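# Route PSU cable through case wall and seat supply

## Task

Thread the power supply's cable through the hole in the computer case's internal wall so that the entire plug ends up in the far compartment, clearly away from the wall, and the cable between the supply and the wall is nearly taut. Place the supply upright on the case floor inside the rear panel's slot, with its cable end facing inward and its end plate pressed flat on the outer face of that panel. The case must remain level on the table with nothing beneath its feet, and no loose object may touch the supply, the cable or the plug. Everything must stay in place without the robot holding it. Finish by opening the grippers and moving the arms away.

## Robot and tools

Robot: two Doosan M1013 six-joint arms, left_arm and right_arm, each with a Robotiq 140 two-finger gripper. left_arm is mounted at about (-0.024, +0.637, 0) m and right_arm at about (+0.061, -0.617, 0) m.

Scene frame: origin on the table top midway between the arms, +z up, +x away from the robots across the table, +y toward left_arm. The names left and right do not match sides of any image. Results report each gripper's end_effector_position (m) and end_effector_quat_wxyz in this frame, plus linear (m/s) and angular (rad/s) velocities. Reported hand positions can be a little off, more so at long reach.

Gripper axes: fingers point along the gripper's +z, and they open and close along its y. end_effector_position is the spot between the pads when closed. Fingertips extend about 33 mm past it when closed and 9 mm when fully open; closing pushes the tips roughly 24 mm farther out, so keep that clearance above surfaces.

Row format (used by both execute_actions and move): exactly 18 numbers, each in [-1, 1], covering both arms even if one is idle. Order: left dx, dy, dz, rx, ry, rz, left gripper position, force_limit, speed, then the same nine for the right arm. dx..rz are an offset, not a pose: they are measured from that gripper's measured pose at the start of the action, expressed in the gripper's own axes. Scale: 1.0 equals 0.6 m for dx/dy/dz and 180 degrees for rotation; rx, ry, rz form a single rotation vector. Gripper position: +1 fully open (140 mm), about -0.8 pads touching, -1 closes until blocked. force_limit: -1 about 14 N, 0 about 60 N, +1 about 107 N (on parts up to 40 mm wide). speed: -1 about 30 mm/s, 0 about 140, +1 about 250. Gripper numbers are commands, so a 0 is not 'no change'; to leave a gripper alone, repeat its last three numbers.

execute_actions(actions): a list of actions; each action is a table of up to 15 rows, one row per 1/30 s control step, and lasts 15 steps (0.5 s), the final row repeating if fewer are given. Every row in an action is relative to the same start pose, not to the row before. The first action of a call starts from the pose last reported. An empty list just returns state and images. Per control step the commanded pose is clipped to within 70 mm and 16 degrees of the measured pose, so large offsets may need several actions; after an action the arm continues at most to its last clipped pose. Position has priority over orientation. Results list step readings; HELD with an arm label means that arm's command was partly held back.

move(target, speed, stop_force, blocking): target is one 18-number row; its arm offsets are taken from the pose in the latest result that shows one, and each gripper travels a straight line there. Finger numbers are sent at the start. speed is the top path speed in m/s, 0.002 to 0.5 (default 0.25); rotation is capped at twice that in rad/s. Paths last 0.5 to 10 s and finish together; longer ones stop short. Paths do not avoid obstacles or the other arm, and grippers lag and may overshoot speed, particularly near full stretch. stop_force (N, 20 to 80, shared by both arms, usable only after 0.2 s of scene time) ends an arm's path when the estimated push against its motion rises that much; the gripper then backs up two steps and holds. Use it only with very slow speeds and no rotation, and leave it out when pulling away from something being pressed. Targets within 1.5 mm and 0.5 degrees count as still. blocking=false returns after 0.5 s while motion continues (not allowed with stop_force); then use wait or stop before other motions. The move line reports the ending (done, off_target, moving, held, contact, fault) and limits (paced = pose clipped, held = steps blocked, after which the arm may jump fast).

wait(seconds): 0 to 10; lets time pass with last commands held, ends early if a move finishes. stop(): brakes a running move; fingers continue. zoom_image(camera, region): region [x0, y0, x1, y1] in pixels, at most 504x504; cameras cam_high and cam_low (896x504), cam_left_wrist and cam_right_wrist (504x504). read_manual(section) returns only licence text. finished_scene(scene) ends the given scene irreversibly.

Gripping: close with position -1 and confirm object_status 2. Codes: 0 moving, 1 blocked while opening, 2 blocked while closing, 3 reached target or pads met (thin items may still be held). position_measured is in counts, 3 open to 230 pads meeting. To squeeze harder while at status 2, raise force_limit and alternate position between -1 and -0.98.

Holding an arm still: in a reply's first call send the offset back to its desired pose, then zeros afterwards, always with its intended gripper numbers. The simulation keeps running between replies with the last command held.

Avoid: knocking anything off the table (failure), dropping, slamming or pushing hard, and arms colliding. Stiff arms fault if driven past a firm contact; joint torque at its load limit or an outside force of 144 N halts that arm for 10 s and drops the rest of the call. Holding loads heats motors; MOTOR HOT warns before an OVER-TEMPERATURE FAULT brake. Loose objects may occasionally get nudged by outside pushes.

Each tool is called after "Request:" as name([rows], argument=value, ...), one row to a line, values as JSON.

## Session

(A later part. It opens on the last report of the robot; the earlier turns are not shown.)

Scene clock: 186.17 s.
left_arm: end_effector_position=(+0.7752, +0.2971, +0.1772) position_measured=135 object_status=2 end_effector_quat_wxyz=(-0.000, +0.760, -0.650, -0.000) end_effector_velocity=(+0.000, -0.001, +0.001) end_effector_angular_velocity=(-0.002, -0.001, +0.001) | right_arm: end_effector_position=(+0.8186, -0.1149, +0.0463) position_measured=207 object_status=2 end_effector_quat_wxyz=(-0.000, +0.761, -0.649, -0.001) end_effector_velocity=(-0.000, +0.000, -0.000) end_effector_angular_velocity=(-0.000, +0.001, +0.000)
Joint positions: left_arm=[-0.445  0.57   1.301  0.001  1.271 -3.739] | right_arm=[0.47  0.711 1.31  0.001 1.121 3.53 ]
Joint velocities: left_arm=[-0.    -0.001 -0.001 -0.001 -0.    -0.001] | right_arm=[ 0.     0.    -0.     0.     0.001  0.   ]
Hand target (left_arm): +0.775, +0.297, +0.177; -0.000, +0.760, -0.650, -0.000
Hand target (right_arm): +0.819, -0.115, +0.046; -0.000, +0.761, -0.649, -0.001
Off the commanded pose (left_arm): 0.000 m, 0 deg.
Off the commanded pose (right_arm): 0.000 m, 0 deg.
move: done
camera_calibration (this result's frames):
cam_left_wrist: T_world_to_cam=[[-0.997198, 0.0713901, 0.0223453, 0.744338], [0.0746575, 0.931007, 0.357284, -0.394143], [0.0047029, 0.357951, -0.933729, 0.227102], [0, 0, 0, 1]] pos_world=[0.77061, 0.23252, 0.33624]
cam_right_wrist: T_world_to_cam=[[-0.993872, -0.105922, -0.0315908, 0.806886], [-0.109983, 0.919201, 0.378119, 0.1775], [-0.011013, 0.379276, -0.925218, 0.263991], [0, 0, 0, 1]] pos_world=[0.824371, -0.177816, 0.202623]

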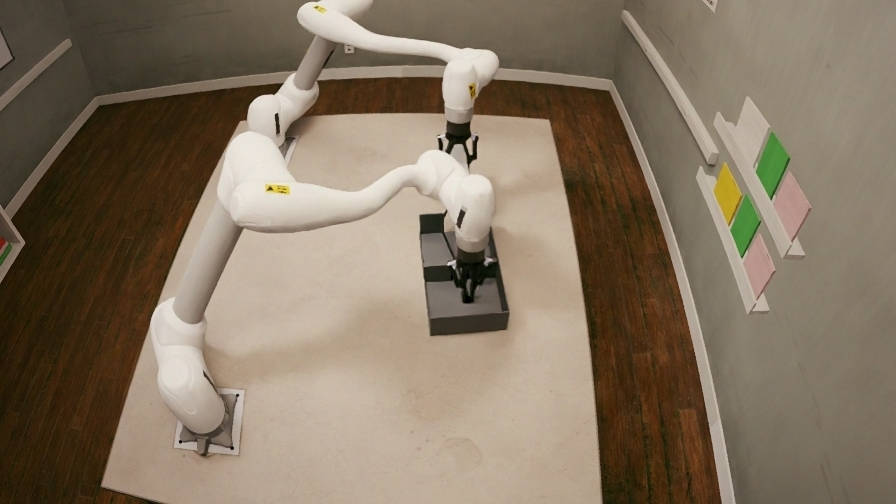

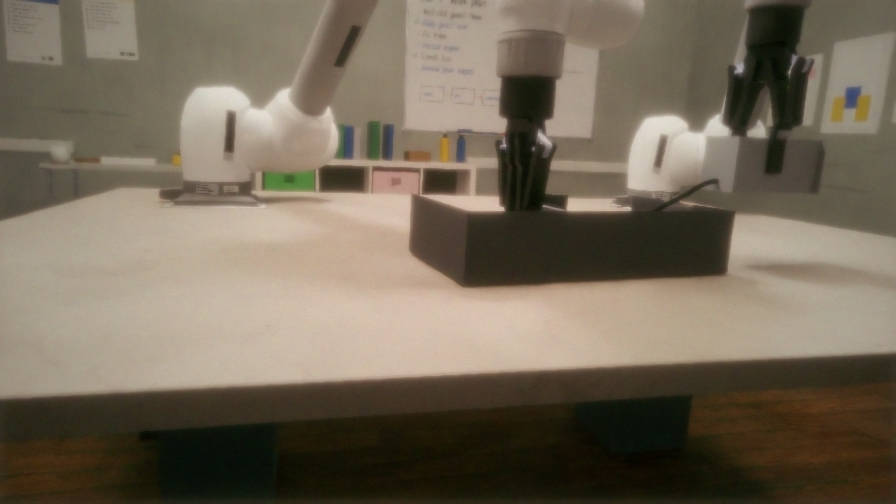

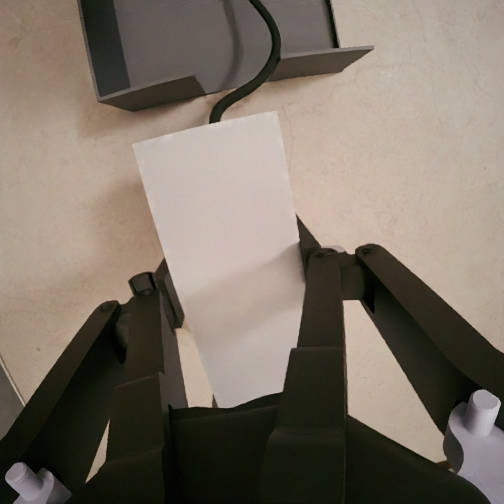

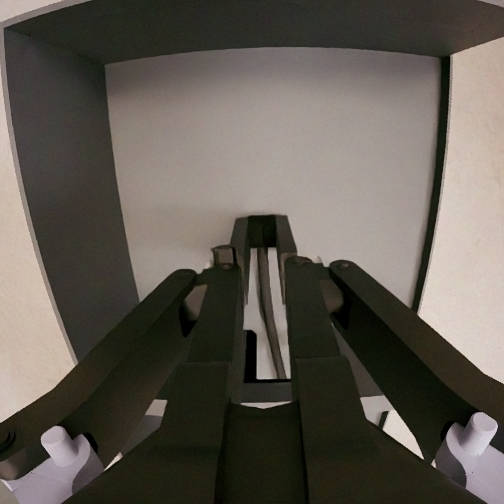

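Request:
move(target=[0.15,0.036,0,0,0,0,-1,0,0,0.12,0,-0.165,0,0,0,-1,-0.4,-0.5], speed=0.07)

Request:
move(target=[0.1626,0,0.01,0,0,0,-1,0,0,0.2,0,0,0,0,0,-1,-0.4,-0.5], speed=0.07)

Scene clock: 203.30 s.
left_arm: end_effector_position=(+0.7679, +0.2048, +0.1772) position_measured=135 object_status=2 end_effector_quat_wxyz=(-0.000, +0.760, -0.650, -0.000) end_effector_velocity=(+0.000, -0.001, -0.001) end_effector_angular_velocity=(-0.000, -0.001, -0.001) | right_arm: end_effector_position=(+0.8301, -0.1860, +0.1452) position_measured=207 object_status=2 end_effector_quat_wxyz=(-0.000, +0.761, -0.649, -0.001) end_effector_velocity=(+0.000, -0.001, +0.001) end_effector_angular_velocity=(-0.000, -0.000, +0.001)
Joint positions: left_arm=[-0.541  0.624  1.21   0.     1.307 -3.835] | right_arm=[0.395 0.606 1.301 0.001 1.235 3.455]
Joint velocities: left_arm=[-0.001  0.001 -0.001  0.    -0.001 -0.   ] | right_arm=[-0.    -0.001 -0.    -0.001  0.001 -0.001]
Hand target (left_arm): +0.768, +0.205, +0.177; -0.000, +0.760, -0.650, -0.000
Hand target (right_arm): +0.830, -0.186, +0.145; -0.000, +0.761, -0.649, -0.001
Off the commanded pose (left_arm): 0.000 m, 0 deg.
Off the commanded pose (right_arm): 0.000 m, 0 deg.
move: done
camera_calibration (this result's frames):
cam_left_wrist: T_world_to_cam=[[-0.997204, 0.07132, 0.0222938, 0.743688], [0.0745748, 0.931101, 0.357058, -0.307682], [0.0047076, 0.357722, -0.933816, 0.260241], [0, 0, 0, 1]] pos_world=[0.763329, 0.140349, 0.336298]
cam_right_wrist: T_world_to_cam=[[-0.993861, -0.106001, -0.031691, 0.813901], [-0.110095, 0.919251, 0.377965, 0.206828], [-0.0109326, 0.379133, -0.925277, 0.382496], [0, 0, 0, 1]] pos_world=[0.835857, -0.24887, 0.301535]

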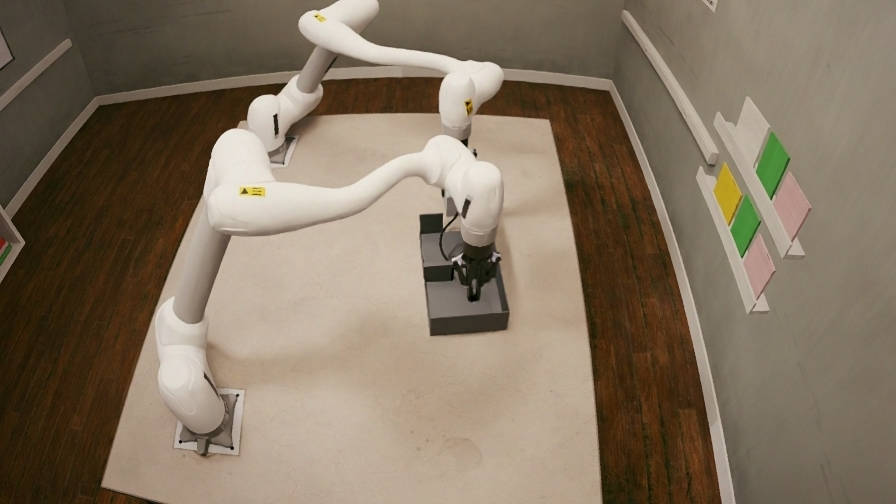

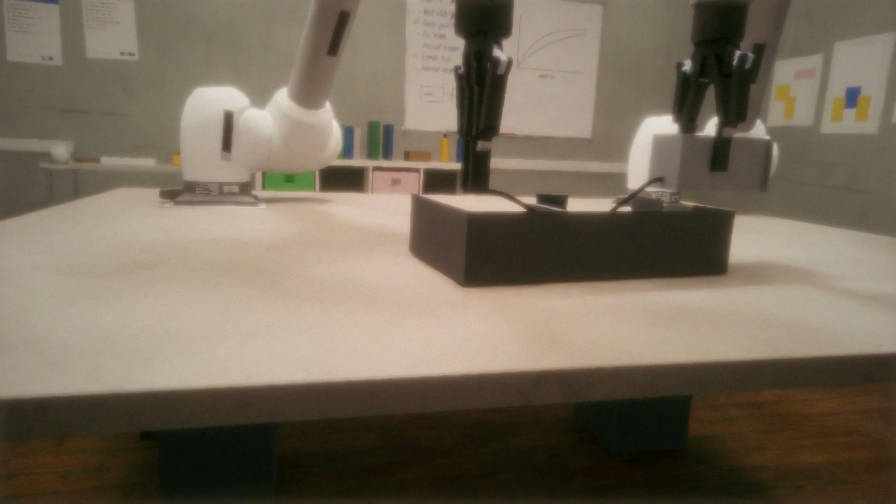

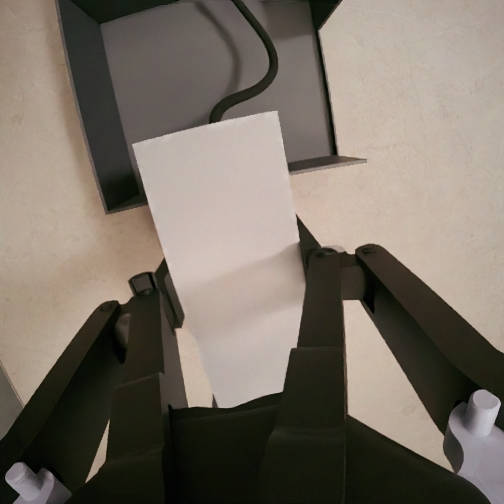

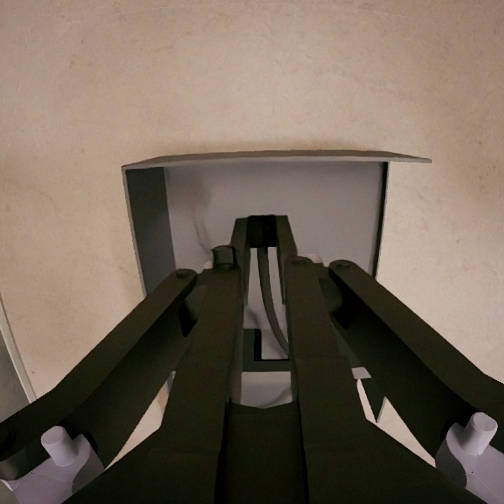

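Scene clock: 205.40 s.
left_arm: end_effector_position=(+0.7831, +0.1085, +0.1713) position_measured=135 object_status=2 end_effector_quat_wxyz=(-0.000, +0.760, -0.650, +0.000) end_effector_velocity=(+0.001, -0.001, -0.001) end_effector_angular_velocity=(-0.000, -0.000, -0.000) | right_arm: end_effector_position=(+0.8491, -0.3045, +0.1452) position_measured=207 object_status=2 end_effector_quat_wxyz=(-0.000, +0.761, -0.649, -0.000) end_effector_velocity=(+0.000, -0.001, +0.000) end_effector_angular_velocity=(-0.000, -0.000, +0.001)
Joint positions: left_arm=[-0.618  0.736  1.029  0.     1.376 -3.913] | right_arm=[0.26  0.554 1.387 0.001 1.201 3.32 ]
Joint velocities: left_arm=[-0.001  0.003 -0.003  0.    -0.    -0.001] | right_arm=[-0.001 -0.     0.    -0.    -0.    -0.002]
Hand target (left_arm): +0.783, +0.108, +0.171; -0.000, +0.760, -0.650, -0.000
Hand target (right_arm): +0.849, -0.305, +0.145; -0.000, +0.761, -0.649, -0.000
Off the commanded pose (left_arm): 0.000 m, 0 deg.
Off the commanded pose (right_arm): 0.000 m, 0 deg.
move: done
camera_calibration (this result's frames):
cam_left_wrist: T_world_to_cam=[[-0.997214, 0.0712037, 0.0222502, 0.765874], [0.0744515, 0.931182, 0.356871, -0.216901], [0.00469152, 0.357533, -0.933889, 0.2891], [0, 0, 0, 1]] pos_world=[0.778532, 0.0440784, 0.330352]
cam_right_wrist: T_world_to_cam=[[-0.993852, -0.106027, -0.0318841, 0.820265], [-0.110197, 0.91939, 0.377596, 0.317993], [-0.0107215, 0.378788, -0.925421, 0.42734], [0, 0, 0, 1]] pos_world=[0.854845, -0.36726, 0.30155]

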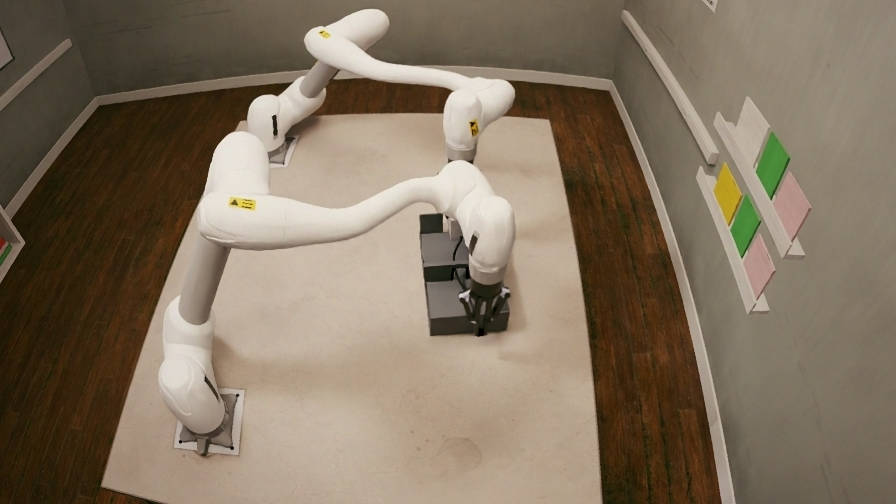

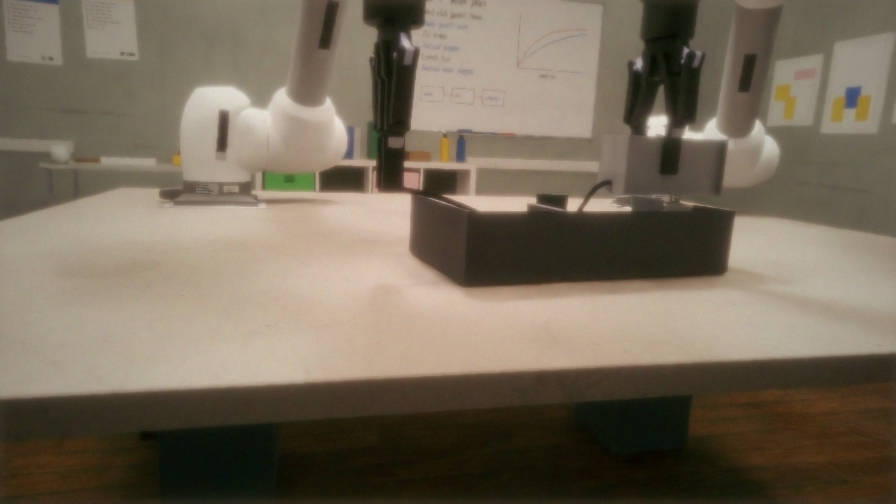

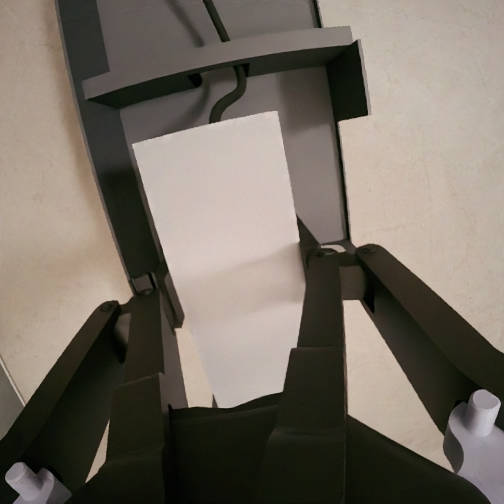

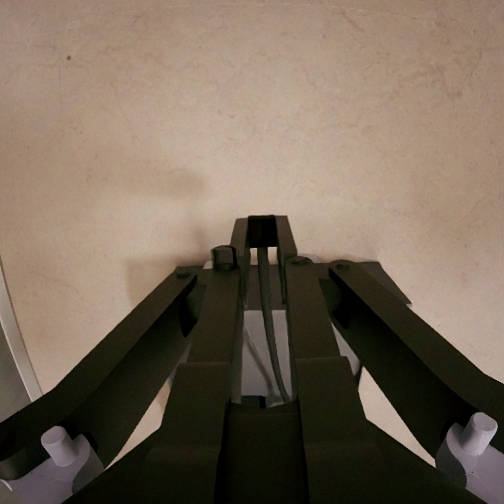

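Request:
move(target=[0,0,0.17,0,0,0,-1,0,0,0.09,0,0,0,0,0,-1,-0.4,-0.5], speed=0.02, stop_force=20)

Scene clock: 213.17 s.
left_arm: end_effector_position=(+0.7831, +0.1084, +0.1531) position_measured=135 object_status=2 end_effector_quat_wxyz=(-0.000, +0.760, -0.650, +0.000) end_effector_velocity=(-0.001, +0.001, -0.002) end_effector_angular_velocity=(+0.003, +0.002, +0.001) | right_arm: end_effector_position=(+0.8538, -0.3345, +0.1451) position_measured=207 object_status=2 end_effector_quat_wxyz=(-0.000, +0.761, -0.649, -0.000) end_effector_velocity=(-0.001, +0.003, -0.002) end_effector_angular_velocity=(-0.001, +0.002, -0.004)
Joint positions: left_arm=[-0.619  0.743  1.05   0.     1.348 -3.913] | right_arm=[0.224 0.544 1.403 0.001 1.195 3.284]
Joint velocities: left_arm=[ 0.     0.001  0.001  0.001  0.001 -0.001] | right_arm=[ 0.004  0.002 -0.    -0.001  0.001  0.008]
Hand target (left_arm): +0.783, +0.108, +0.153; -0.000, +0.760, -0.650, +0.000
Hand target (right_arm): +0.854, -0.334, +0.145; -0.000, +0.761, -0.649, -0.000
Off the commanded pose (left_arm): 0.084 m, 0 deg.
Off the commanded pose (right_arm): 0.024 m, 0 deg.
move: contact (left_arm, right_arm)
camera_calibration (this result's frames):
cam_left_wrist: T_world_to_cam=[[-0.997212, 0.0712951, 0.0220119, 0.766341], [0.0744521, 0.931213, 0.356791, -0.210259], [0.00493967, 0.357435, -0.933925, 0.272022], [0, 0, 0, 1]] pos_world=[0.778516, 0.0439294, 0.312198]
cam_right_wrist: T_world_to_cam=[[-0.993802, -0.106511, -0.0318168, 0.821514], [-0.11062, 0.919365, 0.377534, 0.346516], [-0.0109601, 0.378714, -0.925449, 0.438865], [0, 0, 0, 1]] pos_world=[0.859564, -0.397279, 0.301463]

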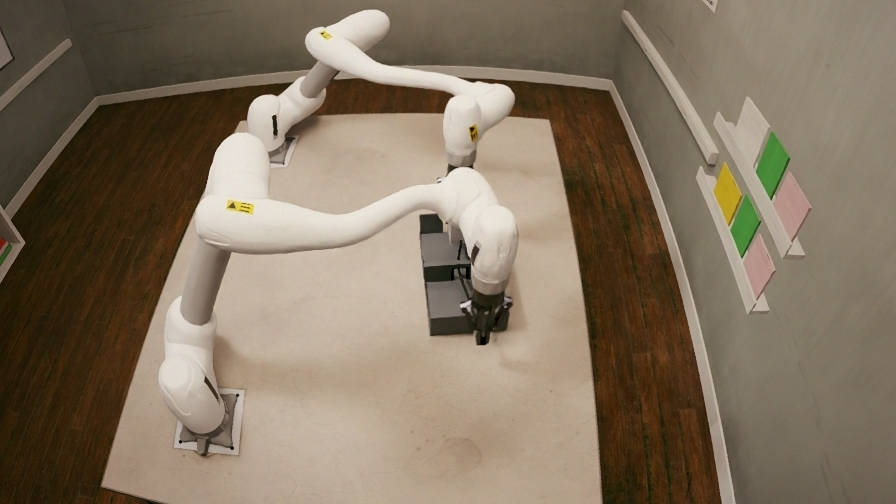

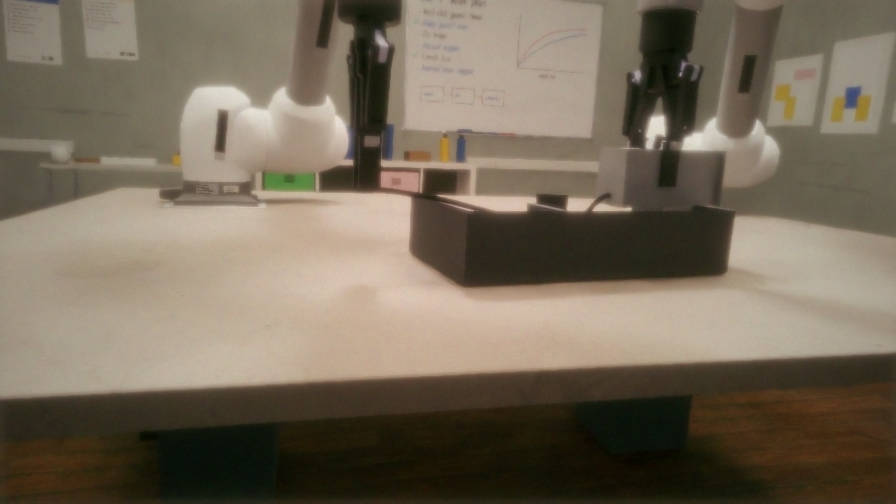

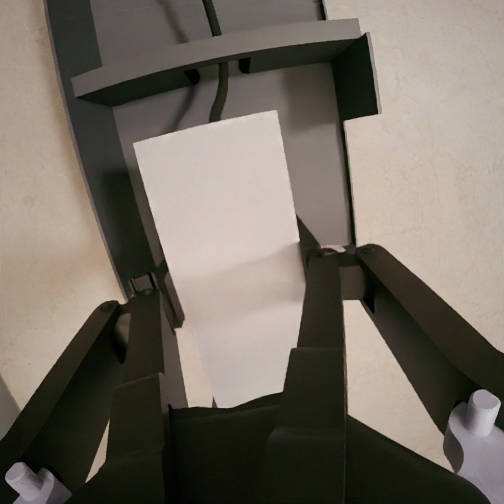

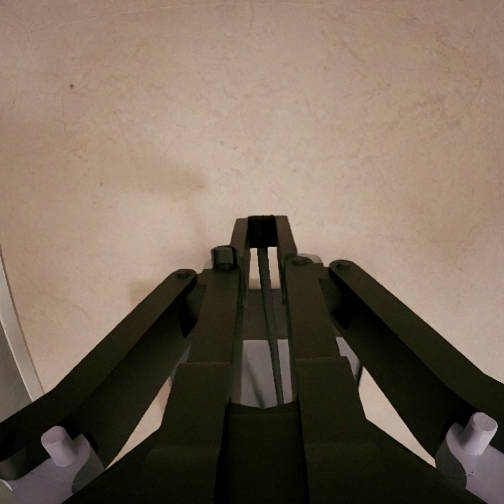

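Request:
move(target=[0,0,-0.012,0,0,0,-1,0,0,-0.04,0.25,-0.03,0,0,0,-1,-0.4,-0.5], speed=0.06)

Request:
zoom_image(camera="cam_high", region=[410,180,510,280])

Request:
zoom_image(camera="cam_low", region=[580,130,760,240])

Scene clock: 225.87 s.
left_arm: end_effector_position=(+0.7831, +0.1084, +0.1603) position_measured=135 object_status=2 end_effector_quat_wxyz=(-0.000, +0.760, -0.650, +0.000) end_effector_velocity=(-0.001, +0.000, +0.001) end_effector_angular_velocity=(+0.001, +0.001, +0.000) | right_arm: end_effector_position=(+0.7020, -0.3345, +0.1633) position_measured=207 object_status=2 end_effector_quat_wxyz=(-0.000, +0.761, -0.649, -0.000) end_effector_velocity=(-0.001, -0.000, +0.000) end_effector_angular_velocity=(+0.000, -0.000, +0.000)
Joint positions: left_arm=[-0.619  0.74   1.042  0.     1.359 -3.913] | right_arm=[0.289 0.323 1.7   0.001 1.118 3.349]
Joint velocities: left_arm=[ 0.    -0.001  0.     0.     0.002 -0.   ] | right_arm=[ 0.001 -0.002  0.002 -0.    -0.001  0.   ]
Hand target (left_arm): +0.783, +0.108, +0.160; -0.000, +0.760, -0.650, +0.000
Hand target (right_arm): +0.702, -0.335, +0.163; -0.000, +0.761, -0.649, -0.000
Off the commanded pose (left_arm): 0.000 m, 0 deg.
Off the commanded pose (right_arm): 0.000 m, 0 deg.
move: done
camera_calibration (this result's frames):
cam_left_wrist: T_world_to_cam=[[-0.997212, 0.0713064, 0.0219795, 0.766188], [0.0744512, 0.931221, 0.35677, -0.212815], [0.0049722, 0.357412, -0.933934, 0.278755], [0, 0, 0, 1]] pos_world=[0.77851, 0.0439138, 0.319424]
cam_right_wrist: T_world_to_cam=[[-0.993813, -0.106432, -0.0317513, 0.671305], [-0.11052, 0.919299, 0.377724, 0.322747], [-0.011013, 0.378896, -0.925374, 0.45414], [0, 0, 0, 1]] pos_world=[0.707823, -0.397324, 0.319655]

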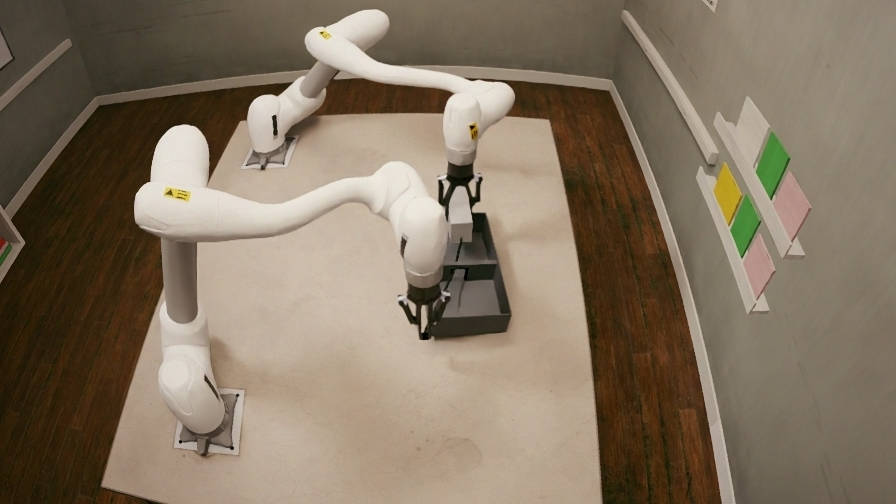

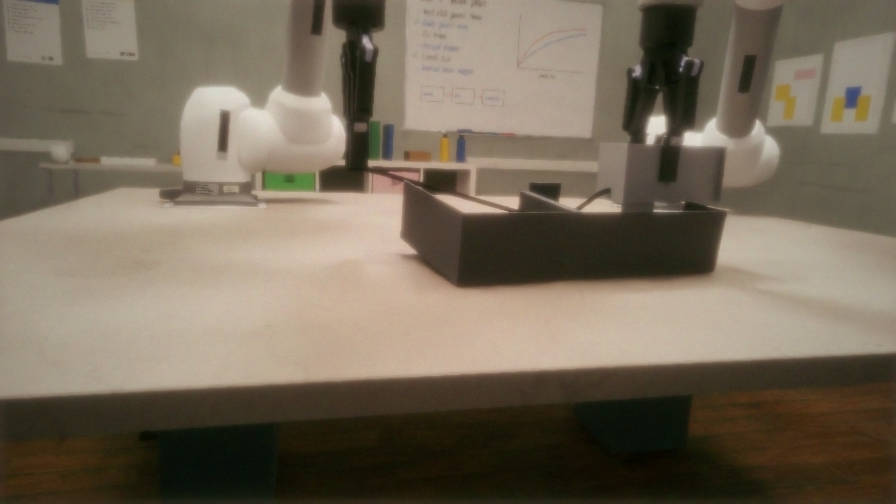

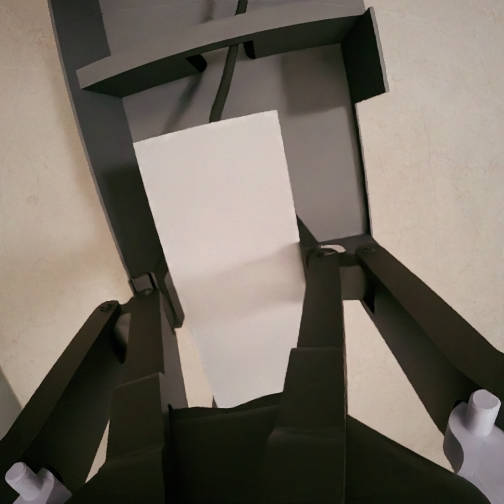

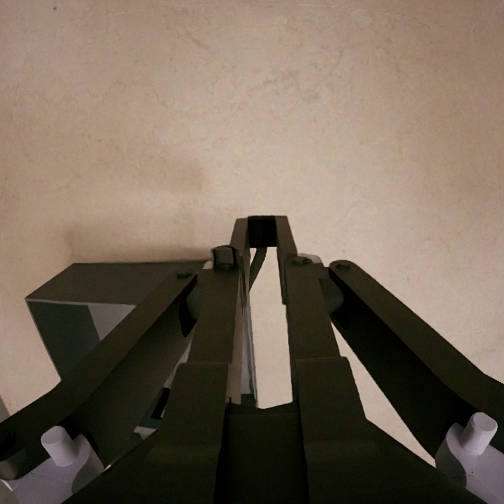

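Region (410, 180, 510, 280) of cam_high's 896x504 image, scaled by 5.040, with more detail than that image has.

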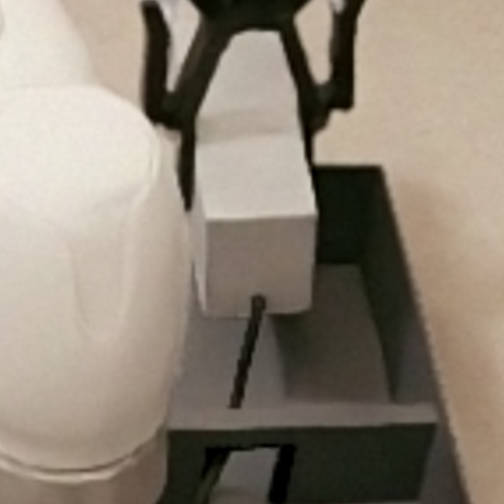

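Region (580, 130, 760, 240) of cam_low's 896x504 image, scaled by 2.800, with more detail than that image has.

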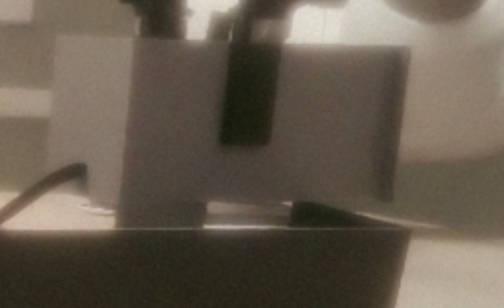

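Request:
move(target=[-0.2,0,-0.02,0,0,0,-1,0,0,-0.3,-0.15,0.02,0,0,0,-1,-0.4,-0.5], speed=0.06)

Scene clock: 234.27 s.
left_arm: end_effector_position=(+0.7644, +0.2269, +0.1723) position_measured=135 object_status=2 end_effector_quat_wxyz=(-0.000, +0.760, -0.650, +0.000) end_effector_velocity=(+0.000, +0.000, +0.000) end_effector_angular_velocity=(-0.001, -0.002, -0.001) | right_arm: end_effector_position=(+0.7622, -0.1426, +0.1512) position_measured=207 object_status=2 end_effector_quat_wxyz=(-0.000, +0.761, -0.649, -0.001) end_effector_velocity=(+0.000, +0.001, -0.000) end_effector_angular_velocity=(+0.000, -0.000, +0.000)
Joint positions: left_arm=[-0.522  0.604  1.253  0.001  1.284 -3.816] | right_arm=[0.477 0.548 1.385 0.002 1.209 3.537]
Joint velocities: left_arm=[ 0.    -0.001  0.001  0.    -0.002  0.001] | right_arm=[ 0.001  0.002 -0.002  0.     0.     0.   ]
Hand target (left_arm): +0.764, +0.227, +0.172; -0.000, +0.760, -0.650, +0.000
Hand target (right_arm): +0.762, -0.142, +0.151; -0.000, +0.761, -0.649, -0.001
Off the commanded pose (left_arm): 0.000 m, 0 deg.
Off the commanded pose (right_arm): 0.000 m, 0 deg.
move: done
camera_calibration (this result's frames):
cam_left_wrist: T_world_to_cam=[[-0.997203, 0.0714228, 0.0220372, 0.738779], [0.0745795, 0.931135, 0.356968, -0.326157], [0.00497608, 0.357613, -0.933857, 0.24757], [0, 0, 0, 1]] pos_world=[0.759805, 0.162396, 0.331342]
cam_right_wrist: T_world_to_cam=[[-0.993821, -0.106447, -0.0314624, 0.751074], [-0.110418, 0.919119, 0.378191, 0.157307], [-0.0113395, 0.379328, -0.925193, 0.371153], [0, 0, 0, 1]] pos_world=[0.768011, -0.205424, 0.307527]

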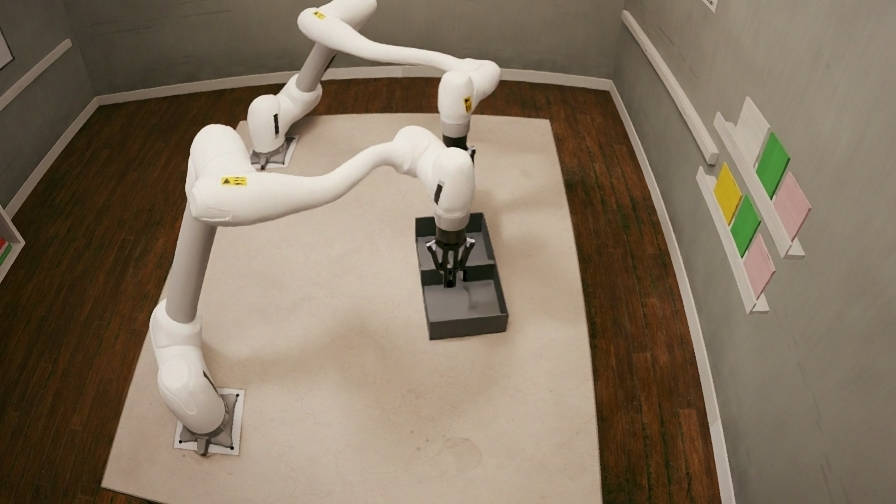

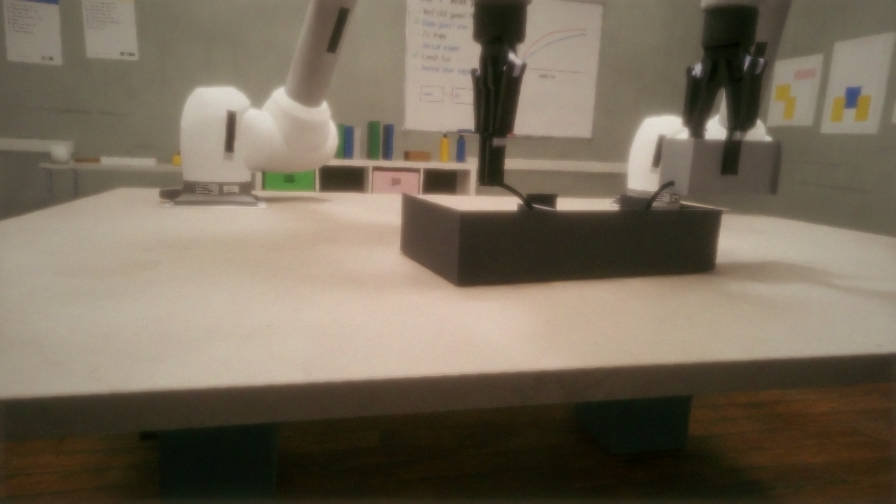

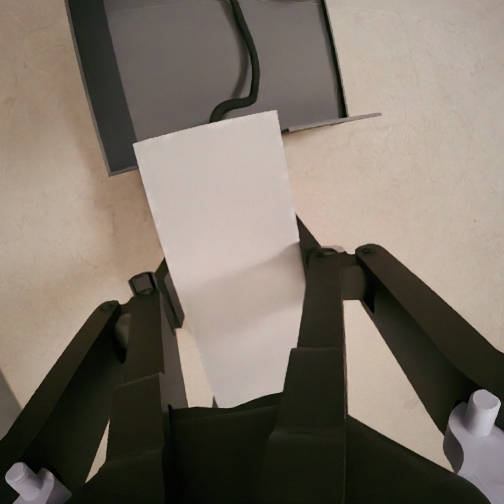

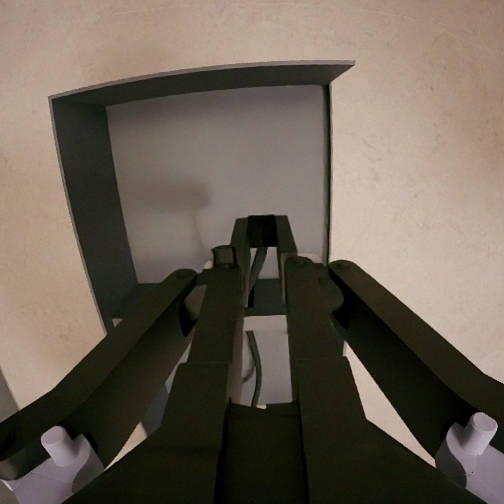

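Request:
move(target=[0.01,0.022,0,0,0,0,-1,0,0,0.03,-0.05,0,0,0,0,-1,-0.4,-0.5], speed=0.04)

Request:
move(target=[0,0,0.06,0,0,0,-1,0,0,0,0,0,0,0,0,-1,-0.4,-0.5], speed=0.015, stop_force=20)

Scene clock: 258.43 s.
left_arm: end_effector_position=(+0.7524, +0.2189, +0.1723) position_measured=135 object_status=2 end_effector_quat_wxyz=(-0.000, +0.760, -0.650, +0.000) end_effector_velocity=(-0.000, +0.001, -0.001) end_effector_angular_velocity=(+0.003, +0.001, -0.000) | right_arm: end_effector_position=(+0.7946, -0.1556, +0.1511) position_measured=207 object_status=2 end_effector_quat_wxyz=(-0.000, +0.761, -0.649, -0.001) end_effector_velocity=(+0.001, -0.001, +0.000) end_effector_angular_velocity=(-0.001, +0.001, +0.000)
Joint positions: left_arm=[-0.536  0.593  1.271  0.     1.277 -3.83 ] | right_arm=[0.445 0.579 1.334 0.001 1.229 3.504]
Joint velocities: left_arm=[-0.     0.001  0.001  0.002  0.    -0.001] | right_arm=[-0.001  0.001 -0.002 -0.     0.002 -0.001]
Hand target (left_arm): +0.752, +0.219, +0.172; -0.000, +0.760, -0.650, +0.000
Hand target (right_arm): +0.795, -0.156, +0.151; -0.000, +0.761, -0.649, -0.001
Off the commanded pose (left_arm): 0.000 m, 0 deg.
Off the commanded pose (right_arm): 0.000 m, 0 deg.
move: done
camera_calibration (this result's frames):
cam_left_wrist: T_world_to_cam=[[-0.997202, 0.0714267, 0.0220403, 0.727316], [0.0745844, 0.931151, 0.356924, -0.317845], [0.00497099, 0.357569, -0.933874, 0.250507], [0, 0, 0, 1]] pos_world=[0.747742, 0.154439, 0.331358]
cam_right_wrist: T_world_to_cam=[[-0.993815, -0.106474, -0.0315319, 0.781867], [-0.110471, 0.919146, 0.378109, 0.172908], [-0.0112763, 0.379254, -0.925224, 0.37635], [0, 0, 0, 1]] pos_world=[0.800376, -0.218412, 0.307483]

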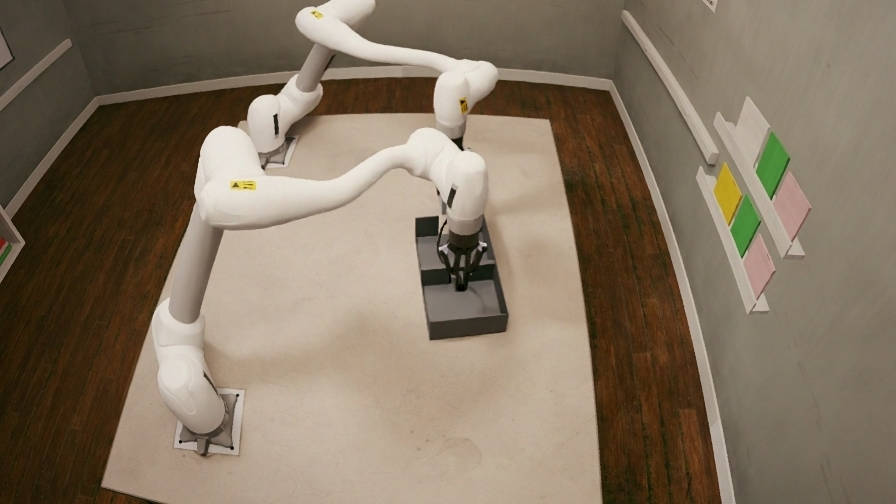

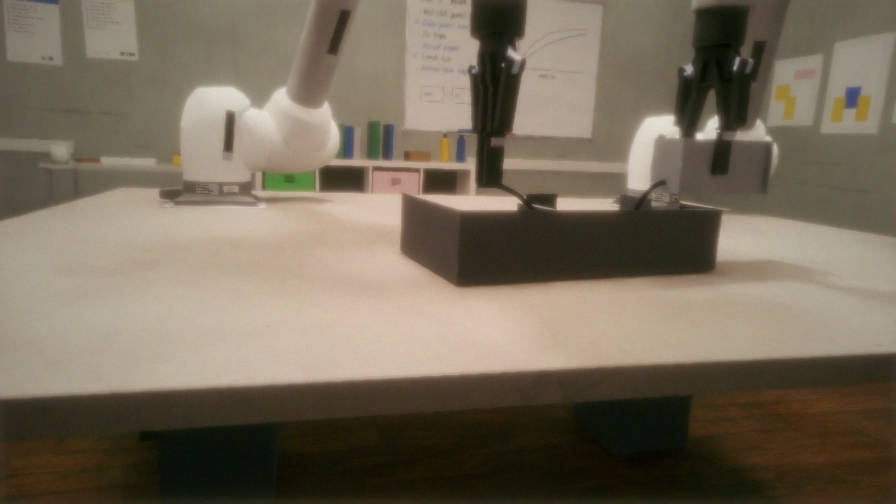

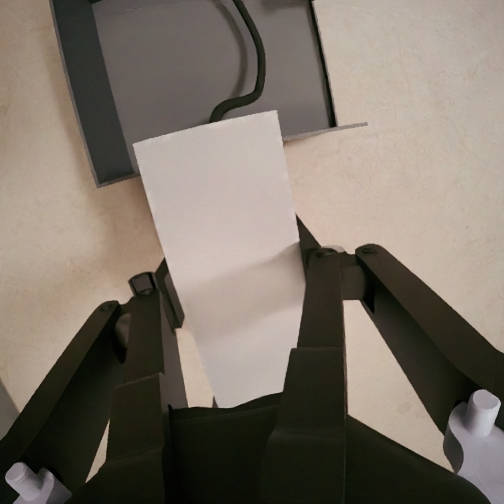

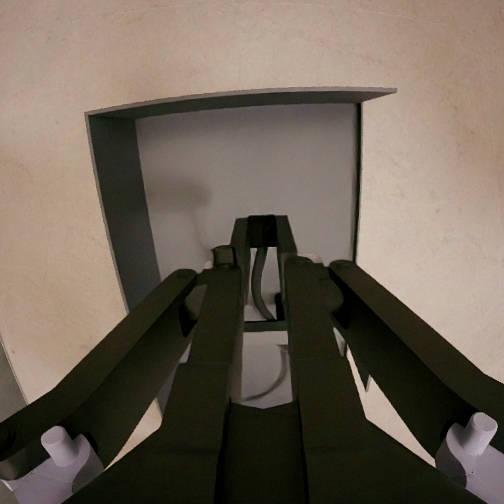

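Scene clock: 260.13 s.
left_arm: end_effector_position=(+0.7523, +0.2189, +0.1523) position_measured=135 object_status=2 end_effector_quat_wxyz=(-0.000, +0.760, -0.650, -0.000) end_effector_velocity=(-0.000, +0.001, +0.005) end_effector_angular_velocity=(+0.001, -0.001, -0.001) | right_arm: end_effector_position=(+0.7946, -0.1555, +0.1512) position_measured=207 object_status=2 end_effector_quat_wxyz=(-0.000, +0.761, -0.649, -0.001) end_effector_velocity=(-0.000, +0.001, -0.000) end_effector_angular_velocity=(+0.000, -0.000, +0.001)
Joint positions: left_arm=[-0.536  0.603  1.292  0.     1.246 -3.83 ] | right_arm=[0.445 0.579 1.334 0.001 1.229 3.504]
Joint velocities: left_arm=[ 0.    -0.003 -0.004  0.002  0.007  0.   ] | right_arm=[ 0.001  0.    -0.     0.    -0.    -0.   ]
Hand target (left_arm): +0.752, +0.219, +0.153; -0.000, +0.760, -0.650, +0.000
Hand target (right_arm): +0.795, -0.156, +0.151; -0.000, +0.761, -0.649, -0.001
Off the commanded pose (left_arm): 0.016 m, 0 deg.
Off the commanded pose (right_arm): 0.000 m, 0 deg.
move: contact (left_arm)
camera_calibration (this result's frames):
cam_left_wrist: T_world_to_cam=[[-0.997198, 0.0714363, 0.0221963, 0.727685], [0.0746489, 0.931124, 0.356981, -0.310751], [0.00483389, 0.357637, -0.933848, 0.231891], [0, 0, 0, 1]] pos_world=[0.747722, 0.154432, 0.311331]
cam_right_wrist: T_world_to_cam=[[-0.993811, -0.106505, -0.0315635, 0.781885], [-0.110512, 0.919136, 0.378122, 0.172918], [-0.0112609, 0.37927, -0.925218, 0.376363], [0, 0, 0, 1]] pos_world=[0.800393, -0.218403, 0.307512]

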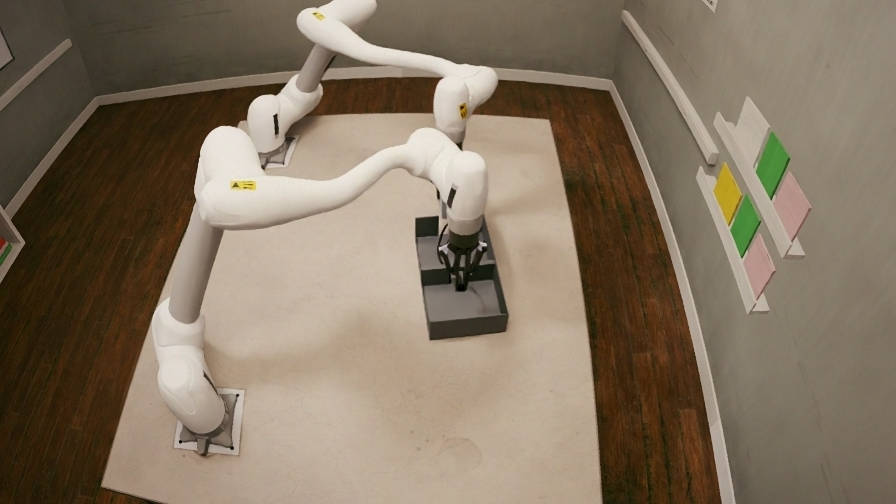

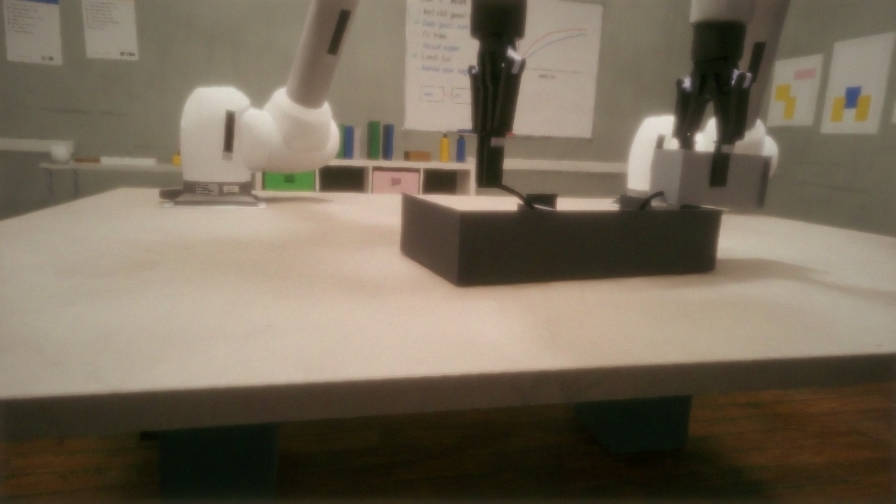

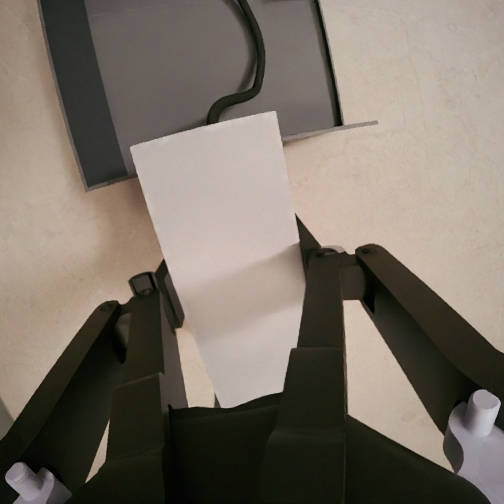

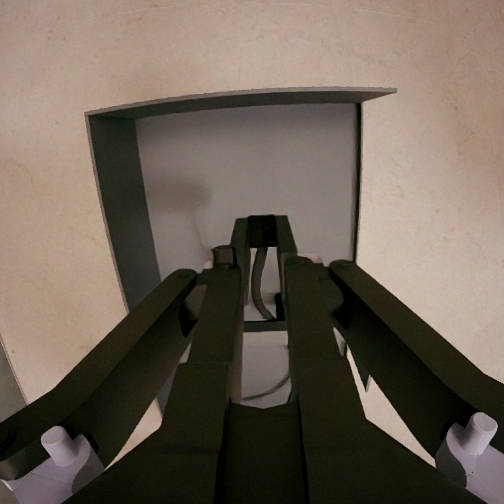

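Request:
move(target=[-0.08,0,-0.02,0,0,0,-1,0,0,0,0,0,0,0,0,-1,-0.4,-0.5], speed=0.05)

Scene clock: 281.23 s.
left_arm: end_effector_position=(+0.7449, +0.2662, +0.1642) position_measured=135 object_status=2 end_effector_quat_wxyz=(-0.000, +0.760, -0.650, -0.000) end_effector_velocity=(-0.000, +0.002, +0.000) end_effector_angular_velocity=(+0.000, +0.000, +0.000) | right_arm: end_effector_position=(+0.7946, -0.1556, +0.1511) position_measured=207 object_status=2 end_effector_quat_wxyz=(-0.000, +0.761, -0.649, -0.001) end_effector_velocity=(+0.000, -0.001, -0.000) end_effector_angular_velocity=(-0.000, +0.000, -0.001)
Joint positions: left_arm=[-0.493  0.553  1.353  0.001  1.236 -3.787] | right_arm=[0.445 0.579 1.334 0.001 1.229 3.504]
Joint velocities: left_arm=[ 0.002 -0.002  0.002  0.    -0.     0.001] | right_arm=[-0.001 -0.     0.     0.     0.     0.   ]
Hand target (left_arm): +0.745, +0.266, +0.164; -0.000, +0.760, -0.650, -0.000
Hand target (right_arm): +0.795, -0.156, +0.151; -0.000, +0.761, -0.649, -0.001
Off the commanded pose (left_arm): 0.000 m, 0 deg.
Off the commanded pose (right_arm): 0.000 m, 0 deg.
move: done
camera_calibration (this result's frames):
cam_left_wrist: T_world_to_cam=[[-0.997195, 0.0714706, 0.0222196, 0.716589], [0.0746887, 0.931073, 0.357105, -0.358545], [0.00483441, 0.357763, -0.9338, 0.226119], [0, 0, 0, 1]] pos_world=[0.740265, 0.20172, 0.323266]
cam_right_wrist: T_world_to_cam=[[-0.993815, -0.106476, -0.0315318, 0.781866], [-0.110473, 0.919146, 0.378109, 0.172909], [-0.0112773, 0.379254, -0.925224, 0.37635], [0, 0, 0, 1]] pos_world=[0.800376, -0.218411, 0.307483]

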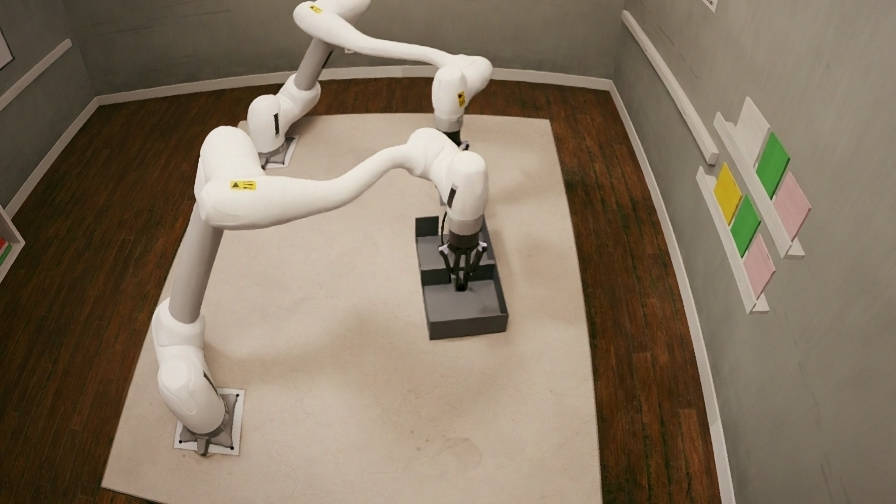

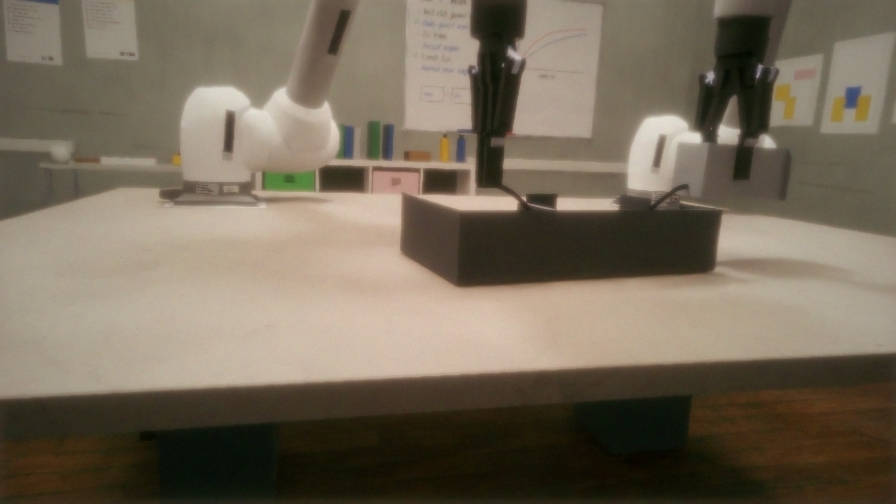

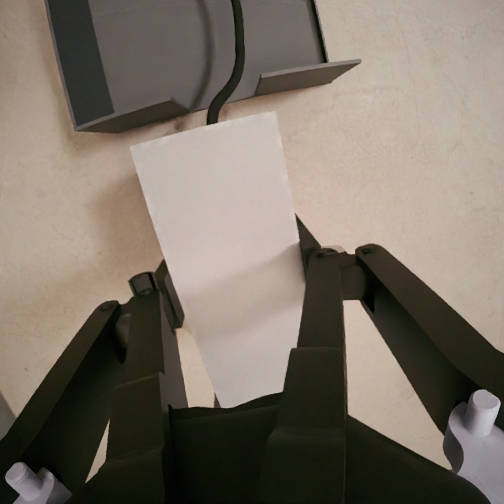

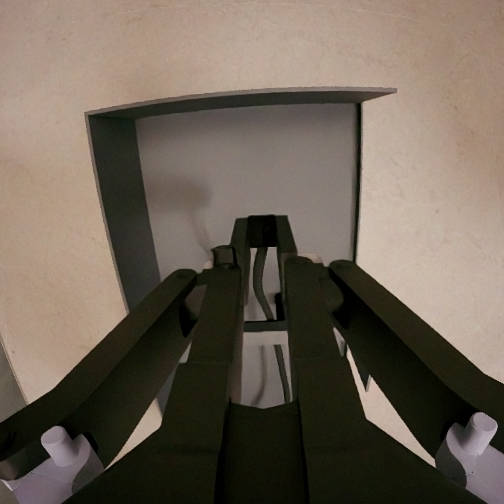

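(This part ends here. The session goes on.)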